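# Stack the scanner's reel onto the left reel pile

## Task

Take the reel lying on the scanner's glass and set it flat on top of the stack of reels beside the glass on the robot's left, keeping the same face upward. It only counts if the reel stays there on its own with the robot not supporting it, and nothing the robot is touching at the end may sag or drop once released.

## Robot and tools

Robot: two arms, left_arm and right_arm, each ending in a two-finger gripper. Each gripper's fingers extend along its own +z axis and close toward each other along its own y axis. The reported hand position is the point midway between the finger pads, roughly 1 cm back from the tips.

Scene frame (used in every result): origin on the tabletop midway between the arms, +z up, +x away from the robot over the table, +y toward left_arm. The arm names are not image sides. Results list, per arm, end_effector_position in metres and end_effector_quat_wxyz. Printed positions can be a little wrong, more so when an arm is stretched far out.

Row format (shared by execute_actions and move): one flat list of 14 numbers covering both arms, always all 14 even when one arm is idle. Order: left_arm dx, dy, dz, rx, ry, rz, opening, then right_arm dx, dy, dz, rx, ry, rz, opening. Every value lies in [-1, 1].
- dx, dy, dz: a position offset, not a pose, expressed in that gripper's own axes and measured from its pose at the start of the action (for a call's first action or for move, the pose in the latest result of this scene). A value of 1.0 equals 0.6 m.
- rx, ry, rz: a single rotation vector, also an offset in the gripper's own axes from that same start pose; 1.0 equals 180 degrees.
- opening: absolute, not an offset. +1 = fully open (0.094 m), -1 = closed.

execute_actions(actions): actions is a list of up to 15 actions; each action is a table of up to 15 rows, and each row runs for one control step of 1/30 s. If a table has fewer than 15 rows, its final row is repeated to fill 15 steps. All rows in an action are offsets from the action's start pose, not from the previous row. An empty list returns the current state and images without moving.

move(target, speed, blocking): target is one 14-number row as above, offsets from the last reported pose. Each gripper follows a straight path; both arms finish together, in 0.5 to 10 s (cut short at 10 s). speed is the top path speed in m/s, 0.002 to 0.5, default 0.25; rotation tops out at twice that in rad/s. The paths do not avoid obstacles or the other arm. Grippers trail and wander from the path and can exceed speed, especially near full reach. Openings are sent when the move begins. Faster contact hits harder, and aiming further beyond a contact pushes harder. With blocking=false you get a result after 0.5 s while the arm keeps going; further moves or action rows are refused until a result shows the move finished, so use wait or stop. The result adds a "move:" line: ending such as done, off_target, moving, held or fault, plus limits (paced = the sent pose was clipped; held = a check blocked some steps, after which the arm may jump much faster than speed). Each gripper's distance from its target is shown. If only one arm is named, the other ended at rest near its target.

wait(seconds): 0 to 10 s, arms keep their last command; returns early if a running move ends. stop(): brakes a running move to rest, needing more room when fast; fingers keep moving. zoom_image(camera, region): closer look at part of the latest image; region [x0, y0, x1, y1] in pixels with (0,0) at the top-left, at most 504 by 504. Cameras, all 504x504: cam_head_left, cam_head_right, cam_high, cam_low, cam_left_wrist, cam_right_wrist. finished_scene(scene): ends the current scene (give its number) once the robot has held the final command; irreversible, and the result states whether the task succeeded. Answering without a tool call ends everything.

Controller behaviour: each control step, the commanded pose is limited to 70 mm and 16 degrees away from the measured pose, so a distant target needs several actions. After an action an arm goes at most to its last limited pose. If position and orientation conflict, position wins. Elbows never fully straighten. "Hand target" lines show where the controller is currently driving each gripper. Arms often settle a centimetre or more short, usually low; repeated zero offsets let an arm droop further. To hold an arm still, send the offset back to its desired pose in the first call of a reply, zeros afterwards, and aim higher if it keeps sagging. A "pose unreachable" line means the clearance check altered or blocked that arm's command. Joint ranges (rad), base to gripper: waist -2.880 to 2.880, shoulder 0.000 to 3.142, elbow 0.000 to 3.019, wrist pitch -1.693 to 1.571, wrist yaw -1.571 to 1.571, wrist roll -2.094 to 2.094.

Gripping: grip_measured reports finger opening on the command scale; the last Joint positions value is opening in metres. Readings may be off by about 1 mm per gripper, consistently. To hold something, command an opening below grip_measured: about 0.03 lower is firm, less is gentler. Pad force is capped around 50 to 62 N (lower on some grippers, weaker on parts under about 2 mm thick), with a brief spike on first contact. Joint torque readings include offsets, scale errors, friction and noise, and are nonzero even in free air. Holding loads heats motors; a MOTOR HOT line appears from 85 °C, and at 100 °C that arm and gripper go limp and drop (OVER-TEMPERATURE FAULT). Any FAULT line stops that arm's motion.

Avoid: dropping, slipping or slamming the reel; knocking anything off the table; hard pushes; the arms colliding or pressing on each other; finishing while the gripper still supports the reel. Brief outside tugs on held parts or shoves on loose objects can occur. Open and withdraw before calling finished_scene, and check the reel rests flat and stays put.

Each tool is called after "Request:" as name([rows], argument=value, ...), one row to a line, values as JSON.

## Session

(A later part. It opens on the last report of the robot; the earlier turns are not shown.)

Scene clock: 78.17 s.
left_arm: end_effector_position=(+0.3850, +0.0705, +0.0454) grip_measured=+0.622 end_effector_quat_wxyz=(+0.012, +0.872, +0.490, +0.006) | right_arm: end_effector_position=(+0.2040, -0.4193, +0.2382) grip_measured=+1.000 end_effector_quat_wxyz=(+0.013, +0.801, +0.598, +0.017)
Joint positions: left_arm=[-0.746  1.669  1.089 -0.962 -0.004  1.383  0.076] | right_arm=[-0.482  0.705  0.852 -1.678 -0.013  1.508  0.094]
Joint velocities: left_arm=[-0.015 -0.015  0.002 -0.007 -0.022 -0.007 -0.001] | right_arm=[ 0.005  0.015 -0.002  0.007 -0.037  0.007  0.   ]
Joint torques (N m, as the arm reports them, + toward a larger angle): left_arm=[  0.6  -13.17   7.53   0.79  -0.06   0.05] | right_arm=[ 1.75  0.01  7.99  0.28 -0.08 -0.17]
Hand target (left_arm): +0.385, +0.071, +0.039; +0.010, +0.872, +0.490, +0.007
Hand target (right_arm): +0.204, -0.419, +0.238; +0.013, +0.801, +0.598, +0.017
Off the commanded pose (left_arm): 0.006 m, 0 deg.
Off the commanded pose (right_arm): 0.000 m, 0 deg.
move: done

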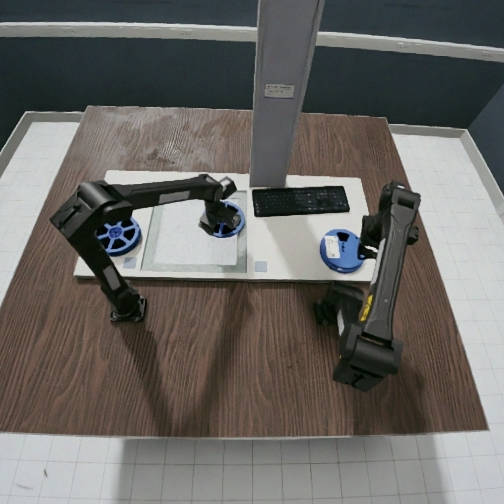

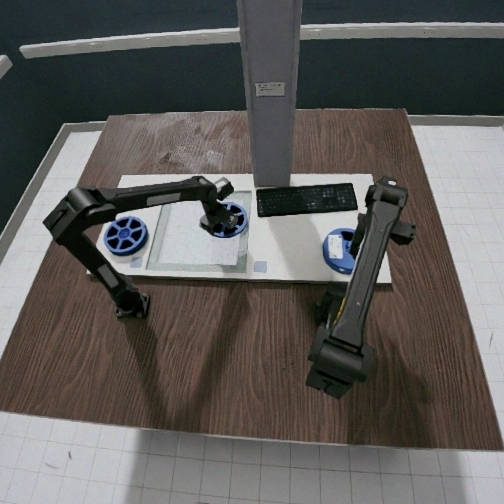

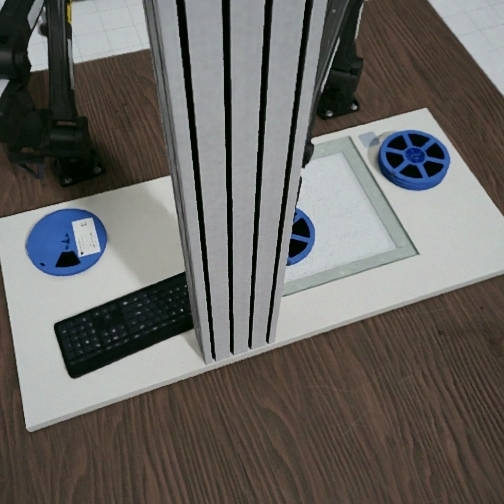

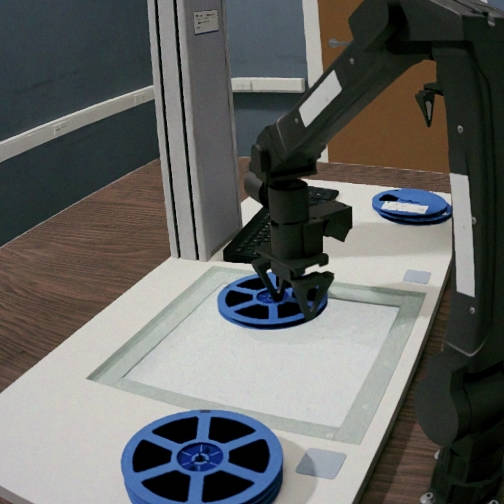

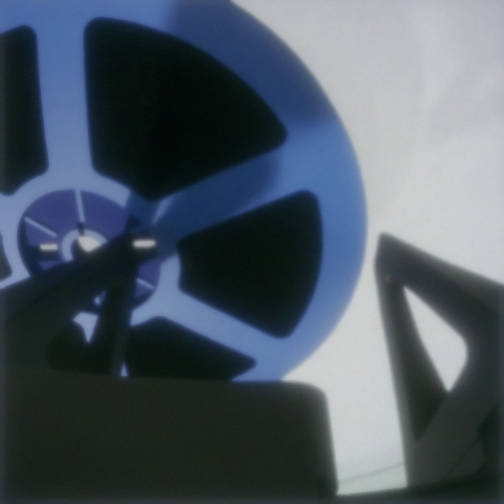

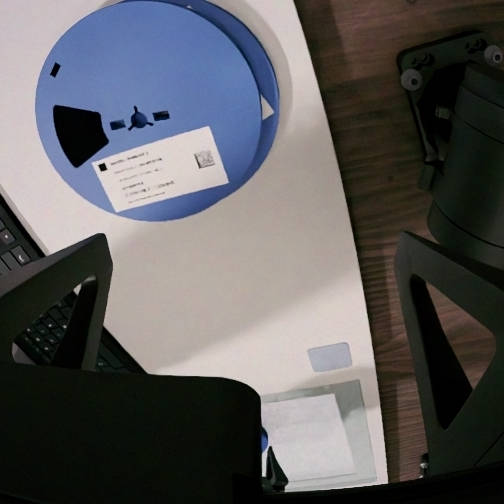

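Request:
move(target=[0,-0.002,0.02,0.004,0,0,0.62, 0,0,0,0,0,0,1], speed=0.02)

Request:
zoom_image(camera="cam_low", region=[200, 220, 350, 340])

Scene clock: 82.43 s.
left_arm: end_effector_position=(+0.3850, +0.0705, +0.0452) grip_measured=+0.622 end_effector_quat_wxyz=(+0.012, +0.872, +0.490, +0.006) | right_arm: end_effector_position=(+0.2040, -0.4193, +0.2382) grip_measured=+1.000 end_effector_quat_wxyz=(+0.013, +0.801, +0.598, +0.017)
Joint positions: left_arm=[-0.746  1.67   1.089 -0.962 -0.004  1.383  0.076] | right_arm=[-0.482  0.705  0.852 -1.678 -0.013  1.508  0.094]
Joint velocities: left_arm=[ 0.005 -0.015 -0.012 -0.007  0.022 -0.007 -0.   ] | right_arm=[-0.015  0.005  0.017 -0.012 -0.022 -0.007  0.   ]
Joint torques (N m, as the arm reports them, + toward a larger angle): left_arm=[  0.05 -12.16   7.45   0.87   0.15   0.04] | right_arm=[ 1.72  0.    8.01  0.29 -0.08 -0.17]
Hand target (left_arm): +0.384, +0.071, +0.034; +0.007, +0.872, +0.490, +0.003
Hand target (right_arm): +0.204, -0.419, +0.238; +0.013, +0.801, +0.598, +0.017
Off the commanded pose (left_arm): 0.012 m, 1 deg.
Off the commanded pose (right_arm): 0.000 m, 0 deg.
move: off_target (left_arm)

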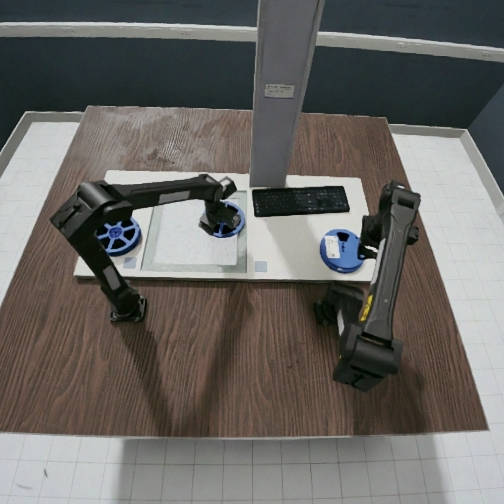

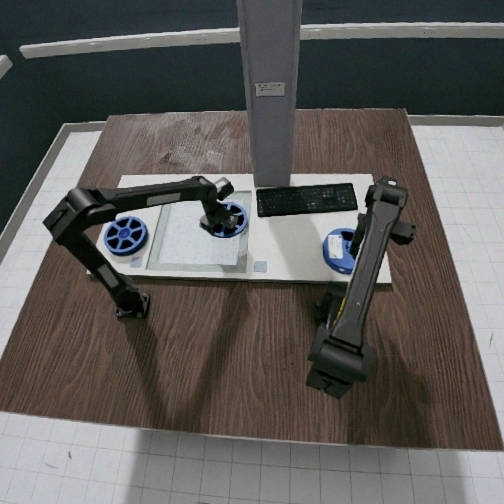

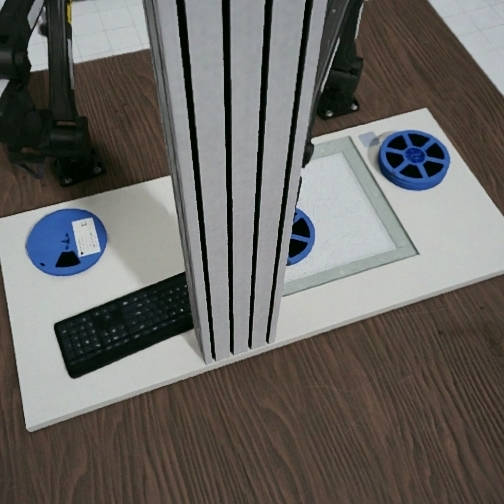

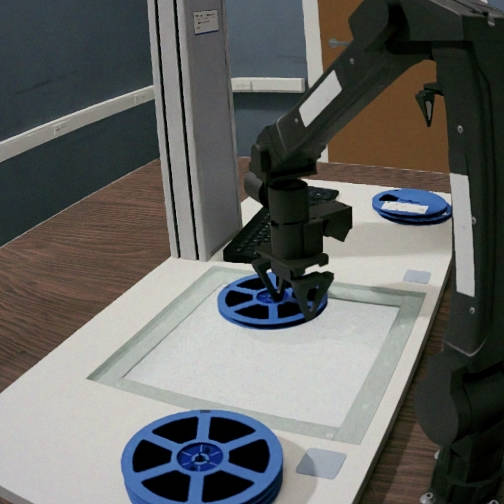

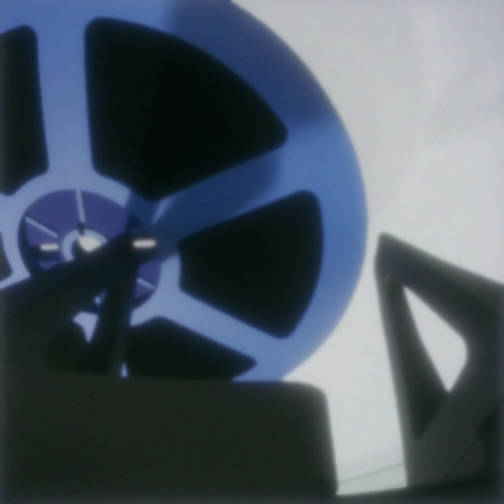

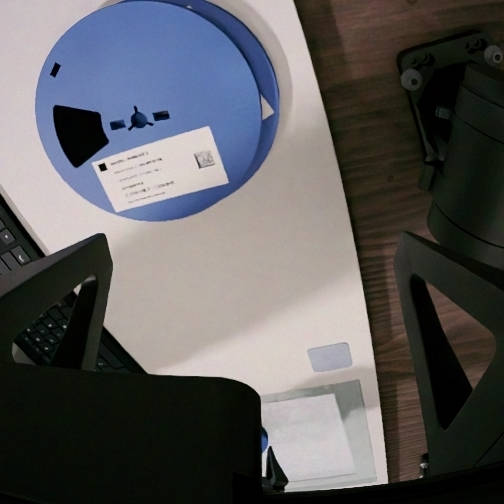

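Region (200, 220, 350, 340) of cam_low's 504x504 image, scaled by 3.360, with more detail than that image has; it fills the top 403 rows of this view, and the rest is white.

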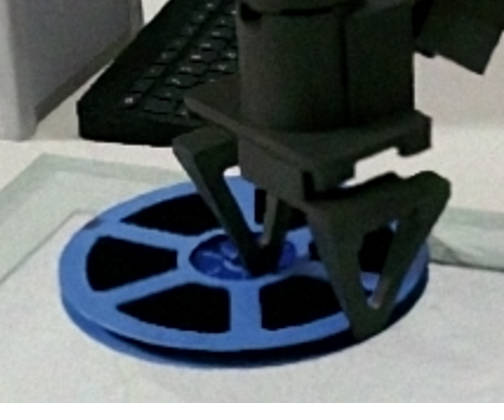

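Request:
move(target=[0,0,0.01,-0.03,0,0,0.62, 0,0,0,0,0,0,1], speed=0.02)

Request:
move(target=[0,0,0.003,0,0,0,0.25, 0,0,0,0,0,0,1], speed=0.02)

Request:
zoom_image(camera="cam_low", region=[200, 220, 350, 340])

Scene clock: 92.23 s.
left_arm: end_effector_position=(+0.3862, +0.0703, +0.0422) grip_measured=+0.622 end_effector_quat_wxyz=(+0.050, +0.871, +0.488, +0.026) | right_arm: end_effector_position=(+0.2040, -0.4193, +0.2382) grip_measured=+1.000 end_effector_quat_wxyz=(+0.013, +0.801, +0.598, +0.017)
Joint positions: left_arm=[-0.75   1.632  1.025 -0.852 -0.017  1.383  0.076] | right_arm=[-0.482  0.705  0.852 -1.678 -0.013  1.508  0.094]
Joint velocities: left_arm=[ 0.005 -0.015  0.012  0.012 -0.037 -0.022 -0.001] | right_arm=[-0.005 -0.015 -0.007 -0.017  0.139  0.022  0.   ]
Joint torques (N m, as the arm reports them, + toward a larger angle): left_arm=[ -0.3  -13.67   7.13   1.02  -0.21  -0.01] | right_arm=[ 1.76  0.    7.99  0.31 -0.08 -0.17]
Hand target (left_arm): +0.385, +0.070, +0.040; +0.053, +0.870, +0.489, +0.029
Hand target (right_arm): +0.204, -0.419, +0.238; +0.013, +0.801, +0.598, +0.017
Off the commanded pose (left_arm): 0.003 m, 1 deg.
Off the commanded pose (right_arm): 0.000 m, 0 deg.
move: done

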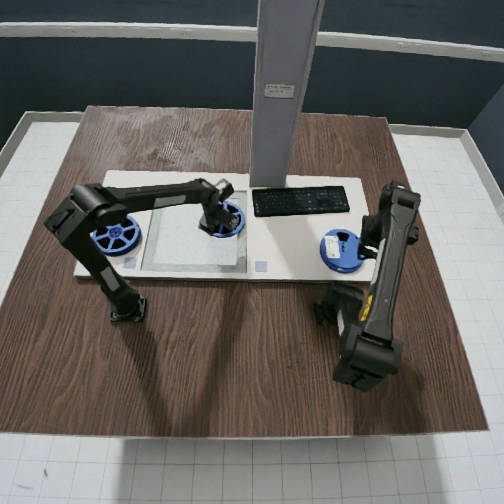

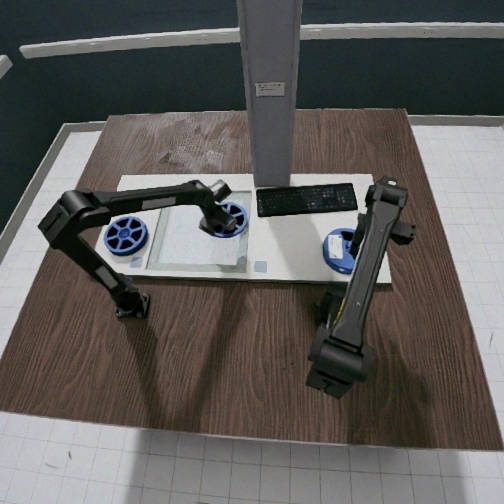

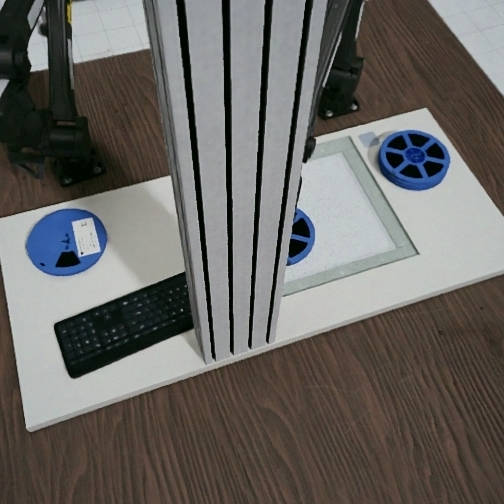

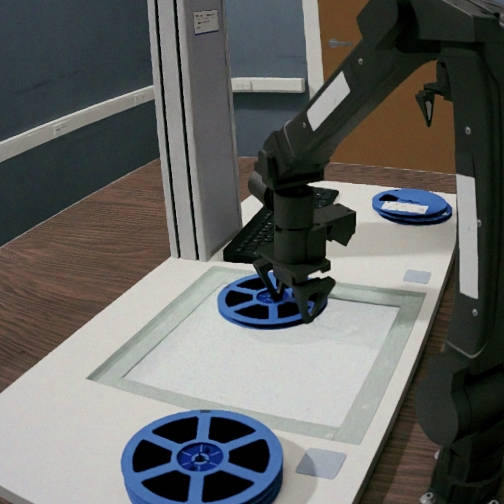

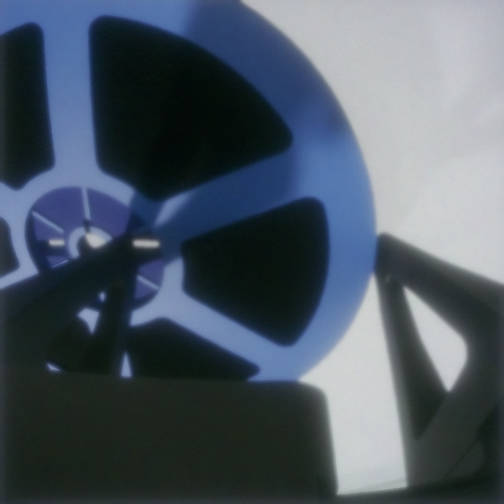

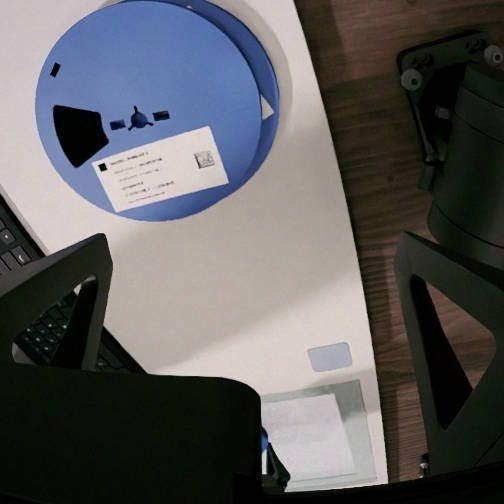

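Scene clock: 92.93 s.
left_arm: end_effector_position=(+0.3863, +0.0702, +0.0428) grip_measured=+0.284 end_effector_quat_wxyz=(+0.051, +0.871, +0.488, +0.026) | right_arm: end_effector_position=(+0.2040, -0.4193, +0.2382) grip_measured=+1.000 end_effector_quat_wxyz=(+0.013, +0.801, +0.598, +0.017)
Joint positions: left_arm=[-0.75   1.63   1.025 -0.852 -0.017  1.383  0.06 ] | right_arm=[-0.482  0.705  0.852 -1.678 -0.013  1.508  0.094]
Joint velocities: left_arm=[-0.005  0.015 -0.012  0.002 -0.022 -0.022 -0.001] | right_arm=[-0.005 -0.015 -0.002  0.002  0.051  0.007  0.   ]
Joint torques (N m, as the arm reports them, + toward a larger angle): left_arm=[  0.14 -12.98   8.01   0.6    0.05   0.04] | right_arm=[ 1.75 -0.01  8.    0.3  -0.08 -0.16]
Hand target (left_arm): +0.386, +0.070, +0.040; +0.050, +0.871, +0.488, +0.025
Hand target (right_arm): +0.204, -0.419, +0.238; +0.013, +0.801, +0.598, +0.017
Off the commanded pose (left_arm): 0.002 m, 0 deg.
Off the commanded pose (right_arm): 0.000 m, 0 deg.
move: done

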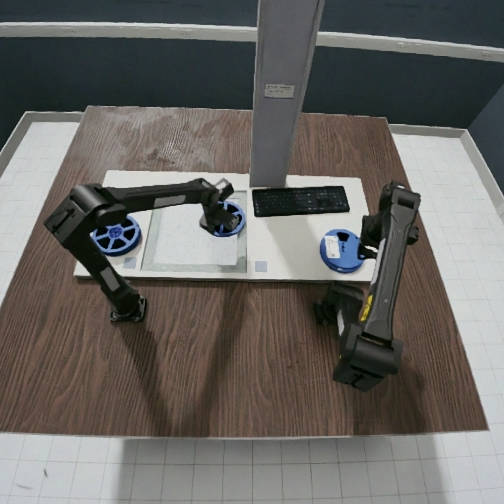

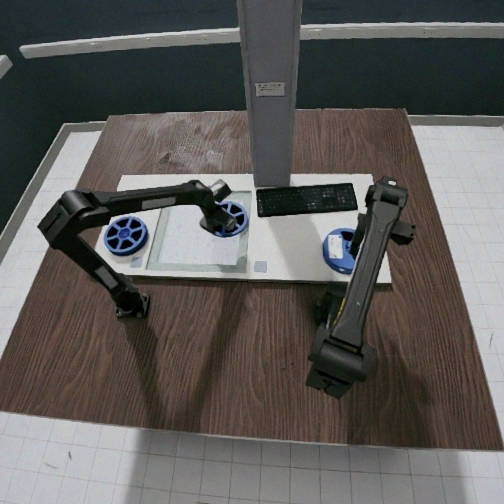

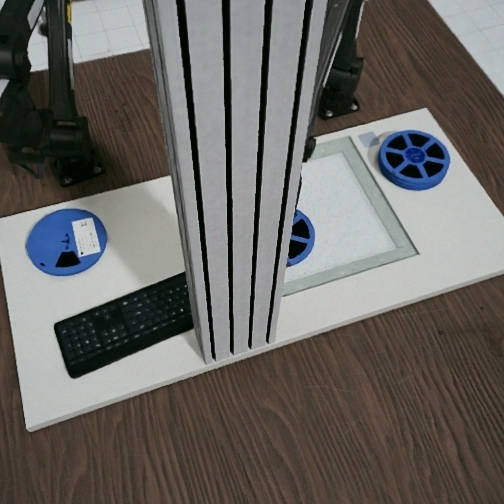

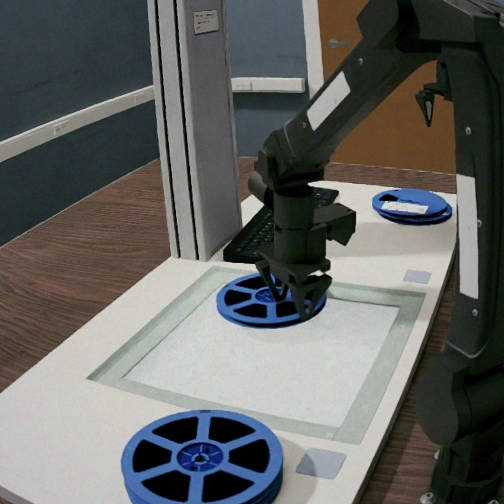

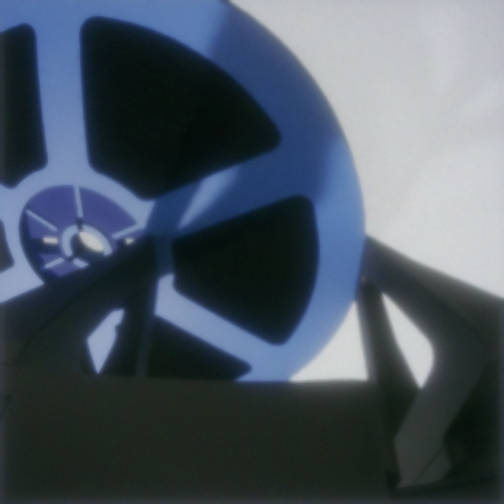

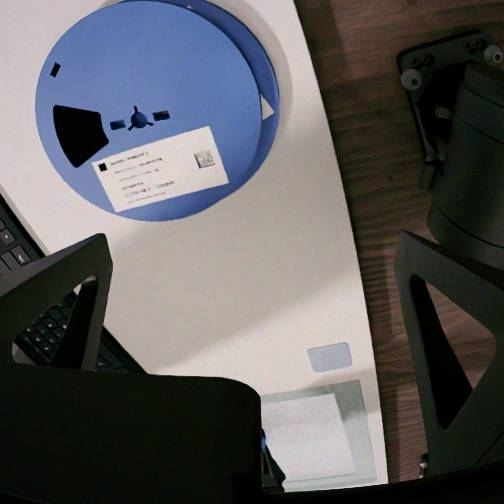

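Region (200, 220, 350, 340) of cam_low's 504x504 image, scaled by 3.360, with more detail than that image has; it fills the top 403 rows of this view, and the rest is white.

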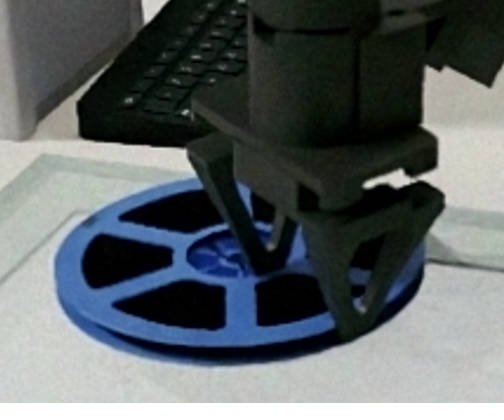

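Request:
move(target=[0,0.007,-0.06,0,0,0,0.25, 0,0,0,0,0,0,1], speed=0.03)

Request:
zoom_image(camera="cam_low", region=[180, 200, 370, 350])

Scene clock: 97.97 s.
left_arm: end_effector_position=(+0.3718, +0.0834, +0.0539) grip_measured=+0.284 end_effector_quat_wxyz=(+0.023, +0.872, +0.488, +0.016) | right_arm: end_effector_position=(+0.2040, -0.4193, +0.2382) grip_measured=+1.000 end_effector_quat_wxyz=(+0.013, +0.801, +0.598, +0.017)
Joint positions: left_arm=[-0.75   1.6    1.025 -0.943 -0.017  1.383  0.06 ] | right_arm=[-0.482  0.705  0.852 -1.678 -0.013  1.508  0.094]
Joint velocities: left_arm=[-0.015 -0.005 -0.012  0.002 -0.007 -0.007  0.   ] | right_arm=[ 0.005 -0.005 -0.002 -0.007  0.037 -0.022  0.   ]
Joint torques (N m, as the arm reports them, + toward a larger angle): left_arm=[  0.24 -14.79  12.14  -0.09   0.04   0.06] | right_arm=[ 1.72 -0.09  8.    0.29 -0.08 -0.16]
Hand target (left_arm): +0.386, +0.071, +0.079; +0.051, +0.871, +0.488, +0.026
Hand target (right_arm): +0.204, -0.419, +0.238; +0.013, +0.801, +0.598, +0.017
Off the commanded pose (left_arm): 0.032 m, 3 deg.
Off the commanded pose (right_arm): 0.000 m, 0 deg.
move: off_target (left_arm)

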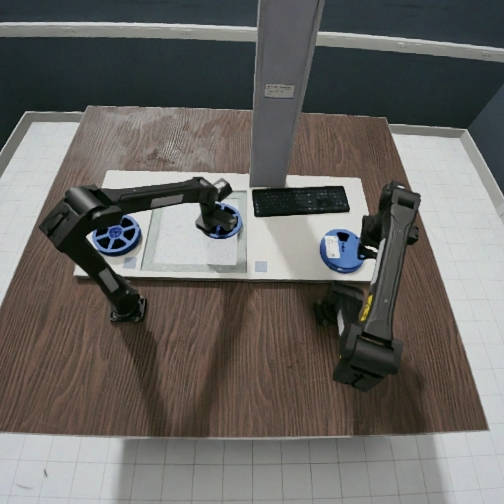

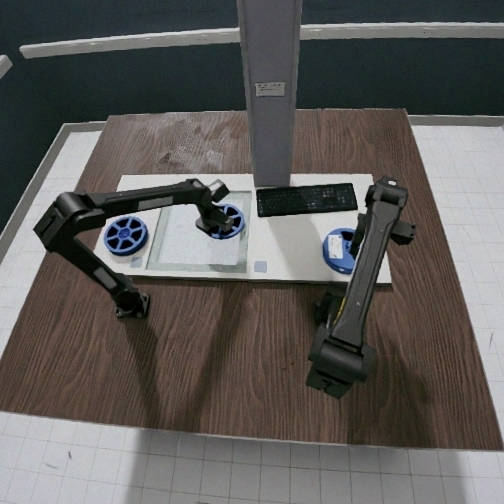

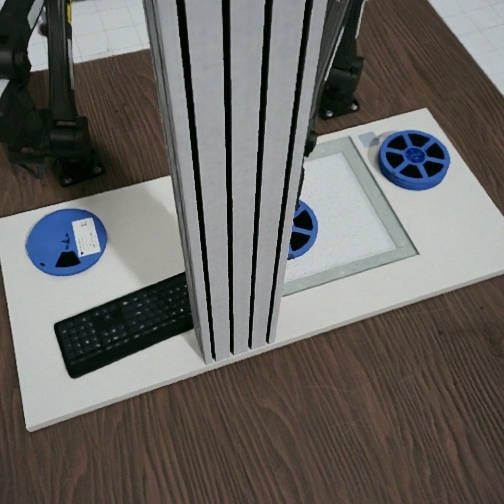

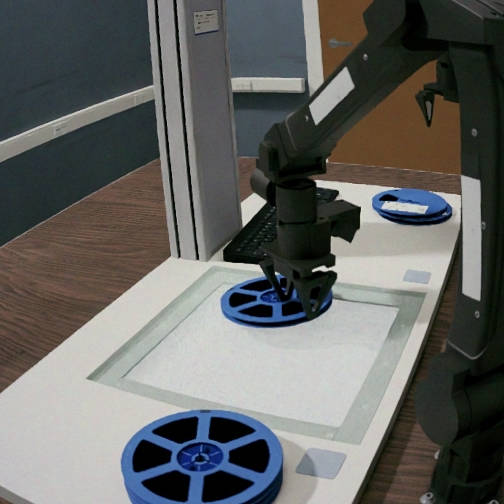

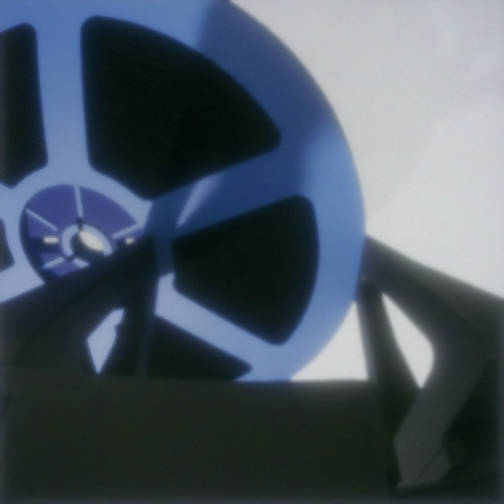

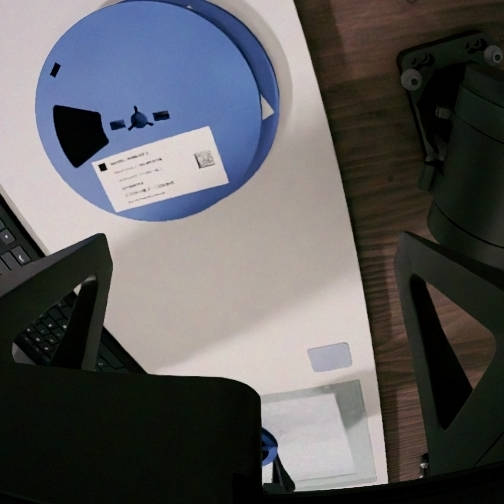

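Region (180, 200, 370, 350) of cam_low's 504x504 image, scaled by 2.653, with more detail than that image has; it fills the top 398 rows of this view, and the rest is white.

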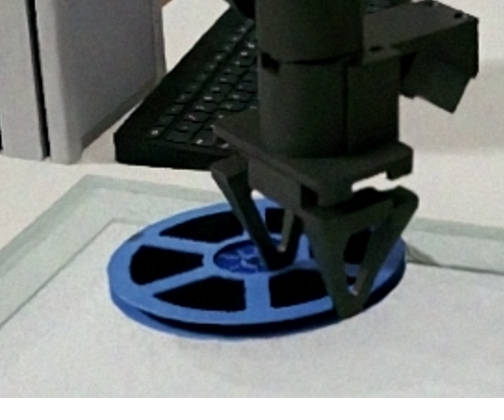

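Request:
move(target=[0,0.03,-0.22,-0.03,0,0,0.25, 0,0,0,0,0,0,1], speed=0.08)

Scene clock: 102.97 s.
left_arm: end_effector_position=(+0.3702, +0.0892, +0.1612) grip_measured=+0.252 end_effector_quat_wxyz=(+0.038, +0.874, +0.484, +0.029) | right_arm: end_effector_position=(+0.2040, -0.4193, +0.2382) grip_measured=+1.000 end_effector_quat_wxyz=(+0.013, +0.801, +0.598, +0.017)
Joint positions: left_arm=[-0.748  1.443  1.154 -1.191 -0.031  1.395  0.059] | right_arm=[-0.482  0.705  0.852 -1.678 -0.013  1.508  0.094]
Joint velocities: left_arm=[-0.005 -0.015 -0.002 -0.007 -0.037 -0.007 -0.   ] | right_arm=[ 0.005 -0.005  0.002  0.002 -0.051 -0.081  0.   ]
Joint torques (N m, as the arm reports them, + toward a larger angle): left_arm=[ -0.3  -12.91  14.41  -0.03  -0.1   -0.03] | right_arm=[ 1.81 -0.03  8.    0.3  -0.08 -0.16]
Hand target (left_arm): +0.382, +0.078, +0.187; +0.064, +0.870, +0.487, +0.039
Hand target (right_arm): +0.204, -0.419, +0.238; +0.013, +0.801, +0.598, +0.017
Off the commanded pose (left_arm): 0.030 m, 3 deg.
Off the commanded pose (right_arm): 0.000 m, 0 deg.
move: off_target (left_arm)

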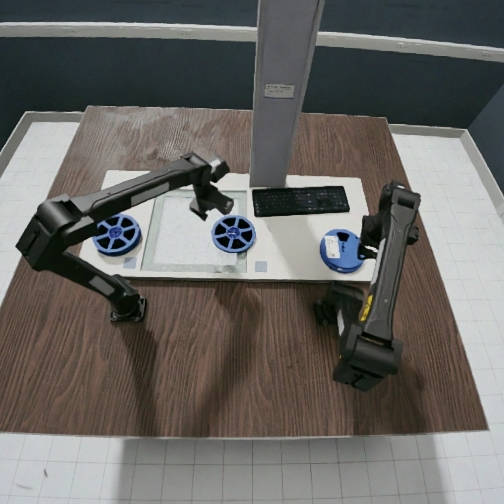

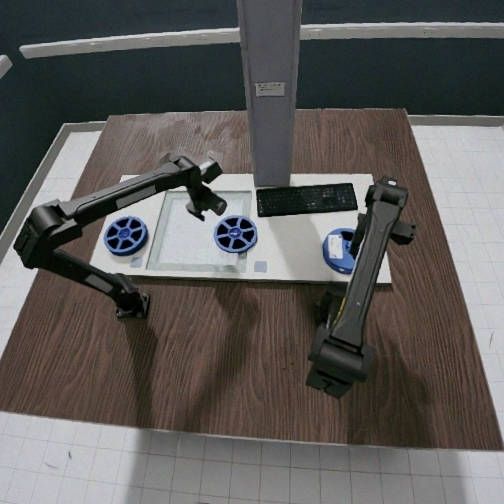

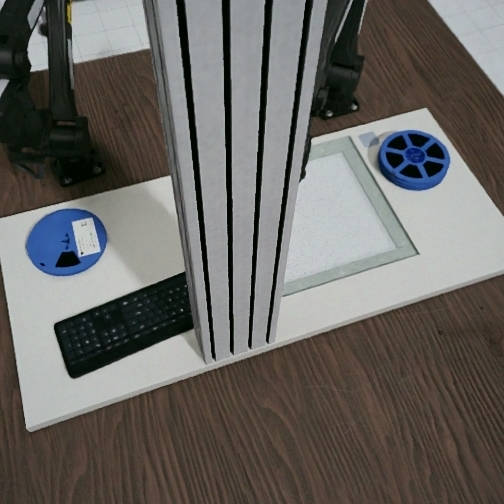

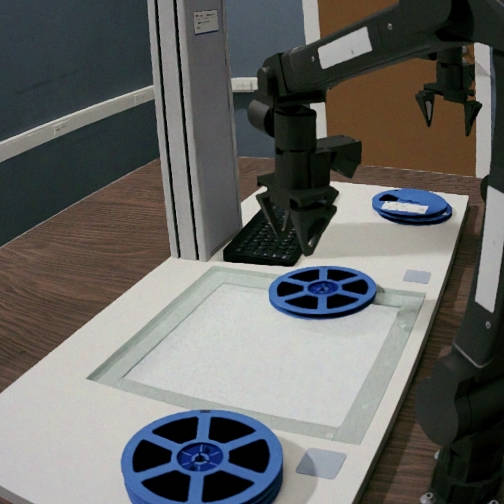

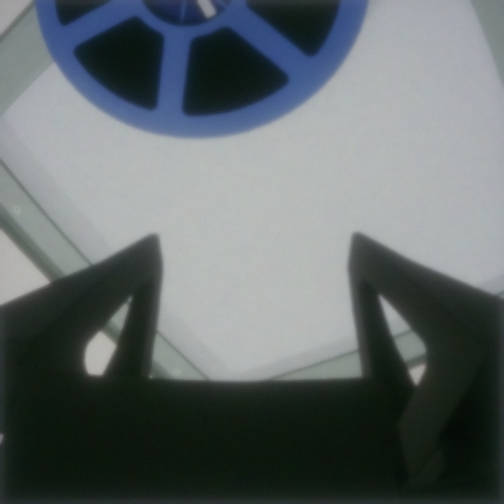

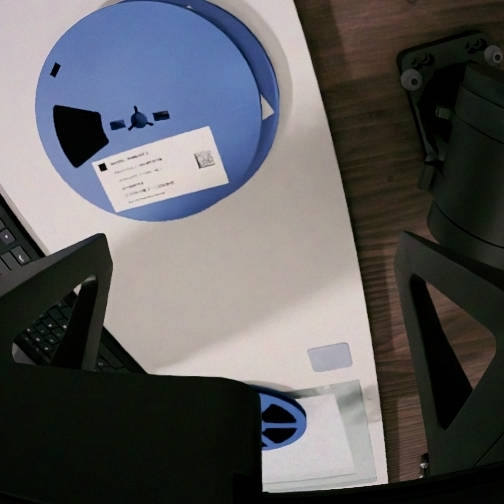

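Request:
move(target=[-0.052,0.189,0.118,0.022,0.029,-0.678,1, 0,0,0,0,0,0,1], speed=0.4)

Scene clock: 170.87 s.
left_arm: end_effector_position=(+0.4402, +0.0164, +0.0801) grip_measured=+1.000 end_effector_quat_wxyz=(-0.015, +0.005, +1.000, +0.014) | right_arm: end_effector_position=(+0.2040, -0.4193, +0.2382) grip_measured=+1.000 end_effector_quat_wxyz=(+0.013, +0.801, +0.598, +0.017)
Joint positions: left_arm=[-0.751  1.844  1.437 -1.205 -0.001 -0.73   0.094] | right_arm=[-0.482  0.705  0.852 -1.678 -0.013  1.508  0.094]
Joint velocities: left_arm=[ 0.005  0.024 -0.002 -0.002  0.037 -0.022  0.   ] | right_arm=[-0.005 -0.005 -0.017  0.002 -0.066 -0.007  0.   ]
Joint torques (N m, as the arm reports them, + toward a larger angle): left_arm=[ -0.3  -16.92  14.02  -0.25  -0.11  -0.07] | right_arm=[ 1.76 -0.02  7.99  0.31 -0.08 -0.17]
Hand target (left_arm): +0.454, +0.001, +0.098; +0.001, -0.001, +1.000, -0.001
Hand target (right_arm): +0.204, -0.419, +0.238; +0.013, +0.801, +0.598, +0.017
Off the commanded pose (left_arm): 0.031 m, 3 deg.
Off the commanded pose (right_arm): 0.000 m, 0 deg.
move: off_target (left_arm)

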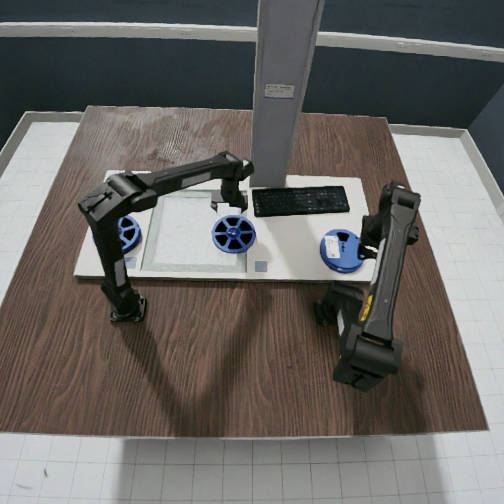

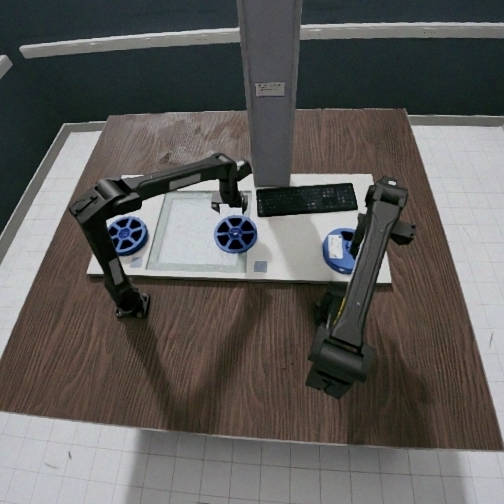

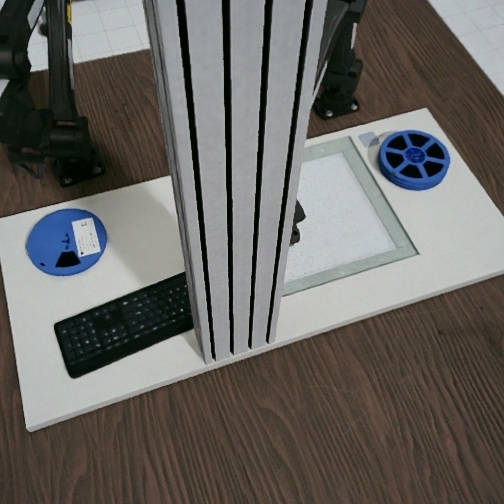

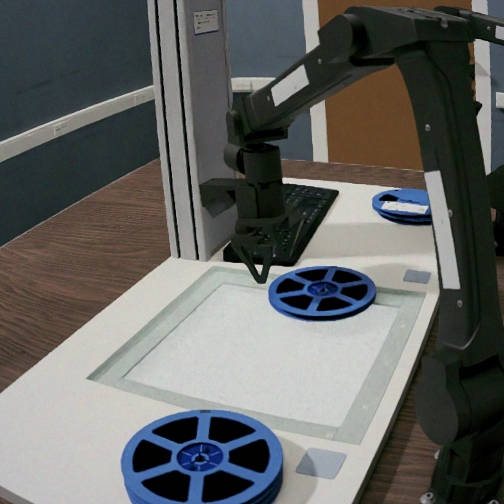

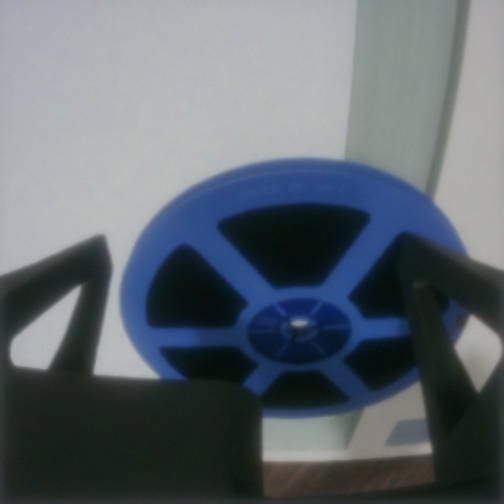

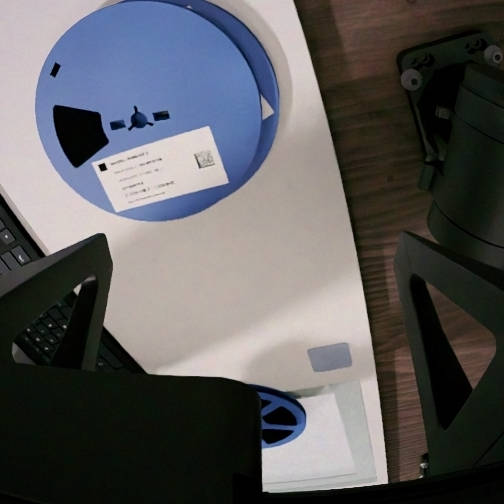

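Request:
move(target=[-0.06,-0.055,-0.01,0.01,0.01,0,1, 0,0,0,0,0,0,1], speed=0.15)

Scene clock: 174.10 s.
left_arm: end_effector_position=(+0.4595, -0.0059, +0.0644) grip_measured=+1.000 end_effector_quat_wxyz=(-0.045, +0.001, +0.999, +0.015) | right_arm: end_effector_position=(+0.2040, -0.4193, +0.2382) grip_measured=+1.000 end_effector_quat_wxyz=(+0.013, +0.801, +0.598, +0.017)
Joint positions: left_arm=[-0.745  1.958  1.565 -1.265  0.039 -0.73   0.094] | right_arm=[-0.482  0.705  0.852 -1.678 -0.013  1.508  0.094]
Joint velocities: left_arm=[-0.005 -0.005  0.027 -0.017  0.081  0.007  0.   ] | right_arm=[-0.005 -0.005 -0.007 -0.002 -0.007 -0.007  0.   ]
Joint torques (N m, as the arm reports them, + toward a larger angle): left_arm=[  0.49 -18.89  13.74  -0.42   0.07   0.14] | right_arm=[ 1.8  -0.04  7.99  0.29 -0.08 -0.17]
Hand target (left_arm): +0.475, -0.016, +0.083; -0.030, +0.004, +1.000, -0.002
Hand target (right_arm): +0.204, -0.419, +0.238; +0.013, +0.801, +0.598, +0.017
Off the commanded pose (left_arm): 0.028 m, 3 deg.
Off the commanded pose (right_arm): 0.000 m, 0 deg.
move: off_target (left_arm)

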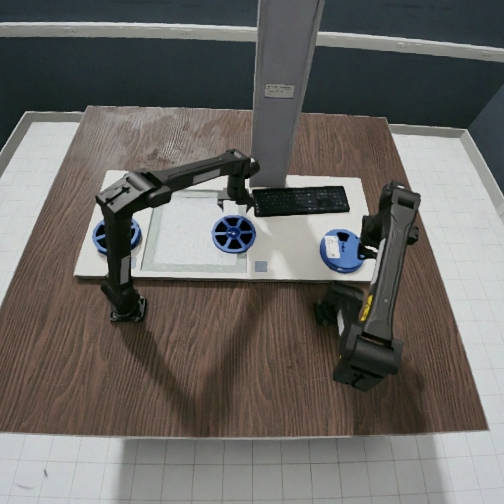

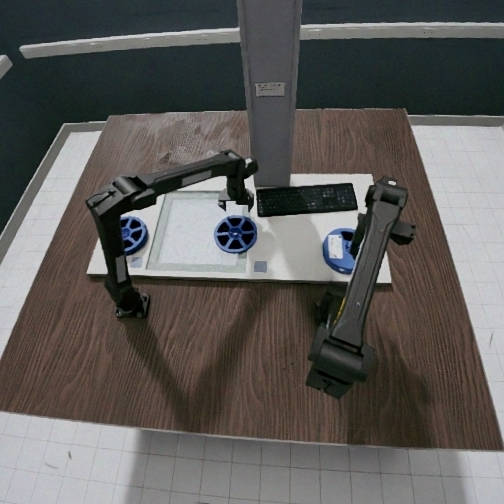

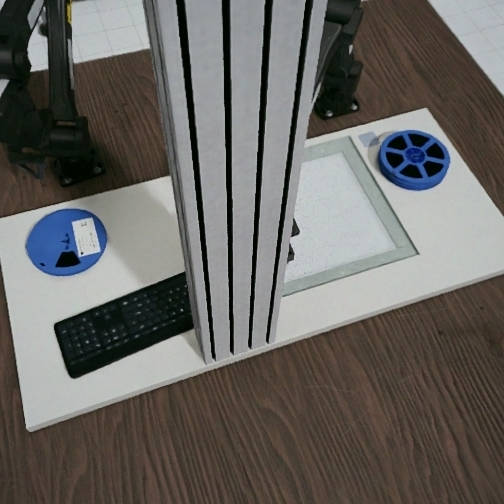

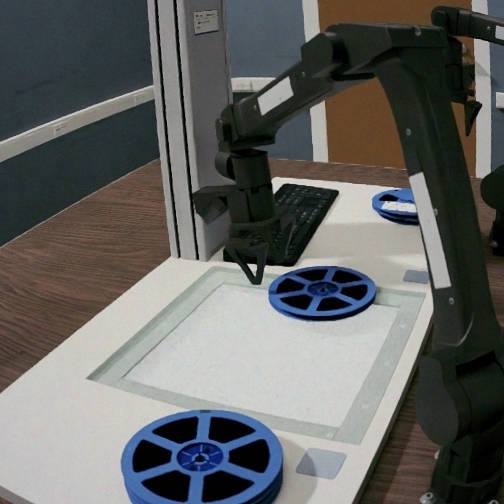

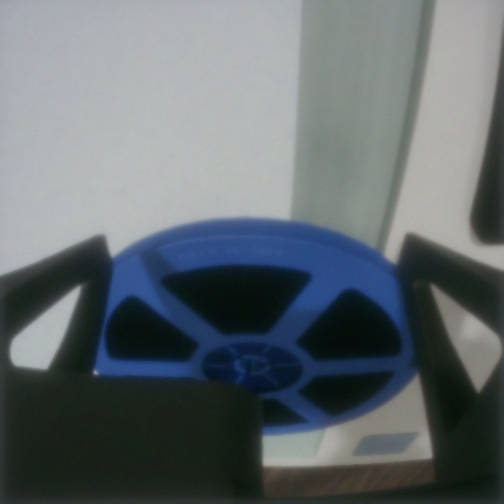

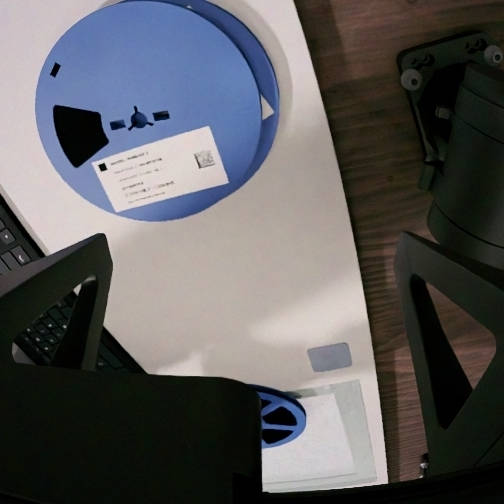

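Request:
move(target=[-0.004,0,0.038,0.01,-0.03,0,1, 0,0,0,0,0,0,1], speed=0.04)

Scene clock: 178.90 s.
left_arm: end_effector_position=(+0.4616, -0.0019, +0.0396) grip_measured=+1.000 end_effector_quat_wxyz=(-0.006, +0.003, +1.000, +0.003) | right_arm: end_effector_position=(+0.2040, -0.4193, +0.2382) grip_measured=+1.000 end_effector_quat_wxyz=(+0.013, +0.801, +0.598, +0.017)
Joint positions: left_arm=[-0.748  1.938  1.465 -1.11   0.004 -0.73   0.094] | right_arm=[-0.482  0.705  0.852 -1.678 -0.013  1.508  0.094]
Joint velocities: left_arm=[ 0.015 -0.005  0.002  0.017 -0.022 -0.007  0.   ] | right_arm=[ 0.015 -0.005  0.002  0.007  0.081 -0.022  0.   ]
Joint torques (N m, as the arm reports them, + toward a larger angle): left_arm=[ -0.43 -19.15   7.72   0.9   -0.29  -0.05] | right_arm=[ 1.85  0.02  8.    0.29 -0.08 -0.16]
Hand target (left_arm): +0.460, -0.005, +0.042; +0.002, +0.001, +1.000, -0.001
Hand target (right_arm): +0.204, -0.419, +0.238; +0.013, +0.801, +0.598, +0.017
Off the commanded pose (left_arm): 0.004 m, 1 deg.
Off the commanded pose (right_arm): 0.000 m, 0 deg.
move: done

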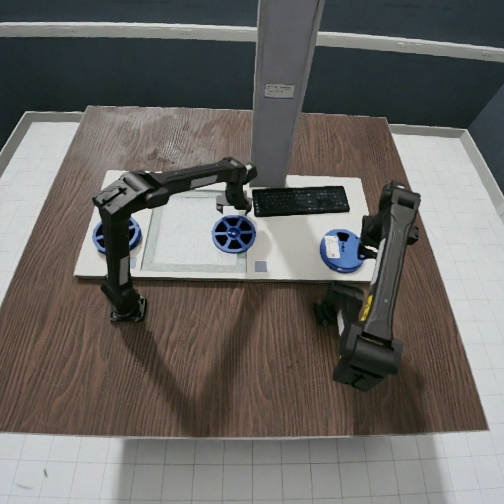

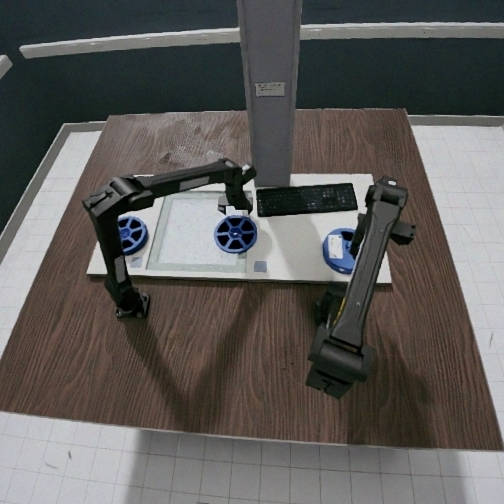

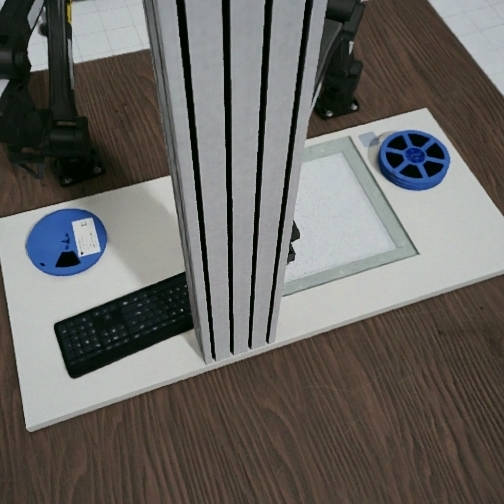

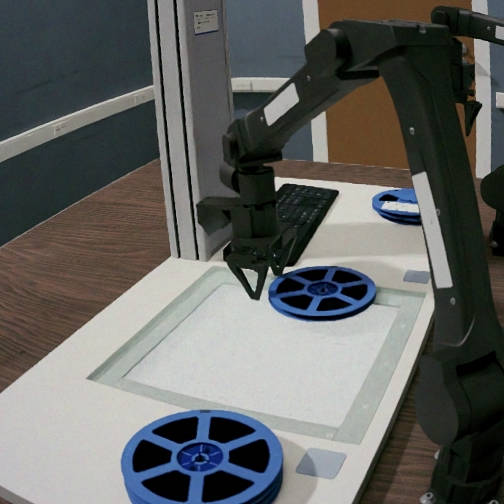

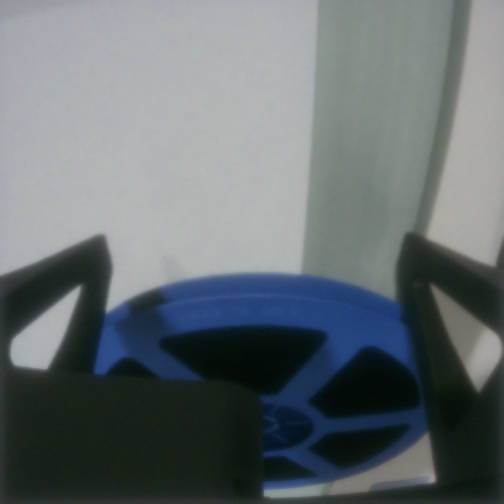

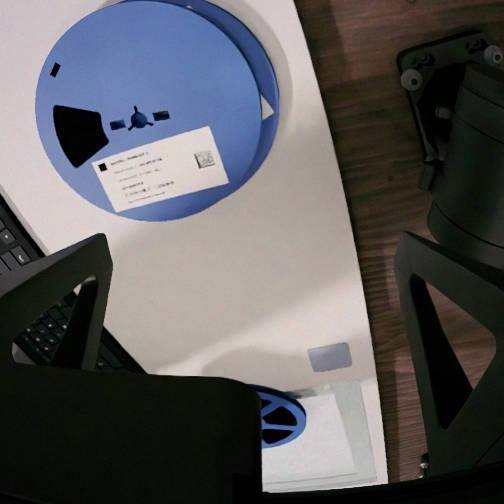

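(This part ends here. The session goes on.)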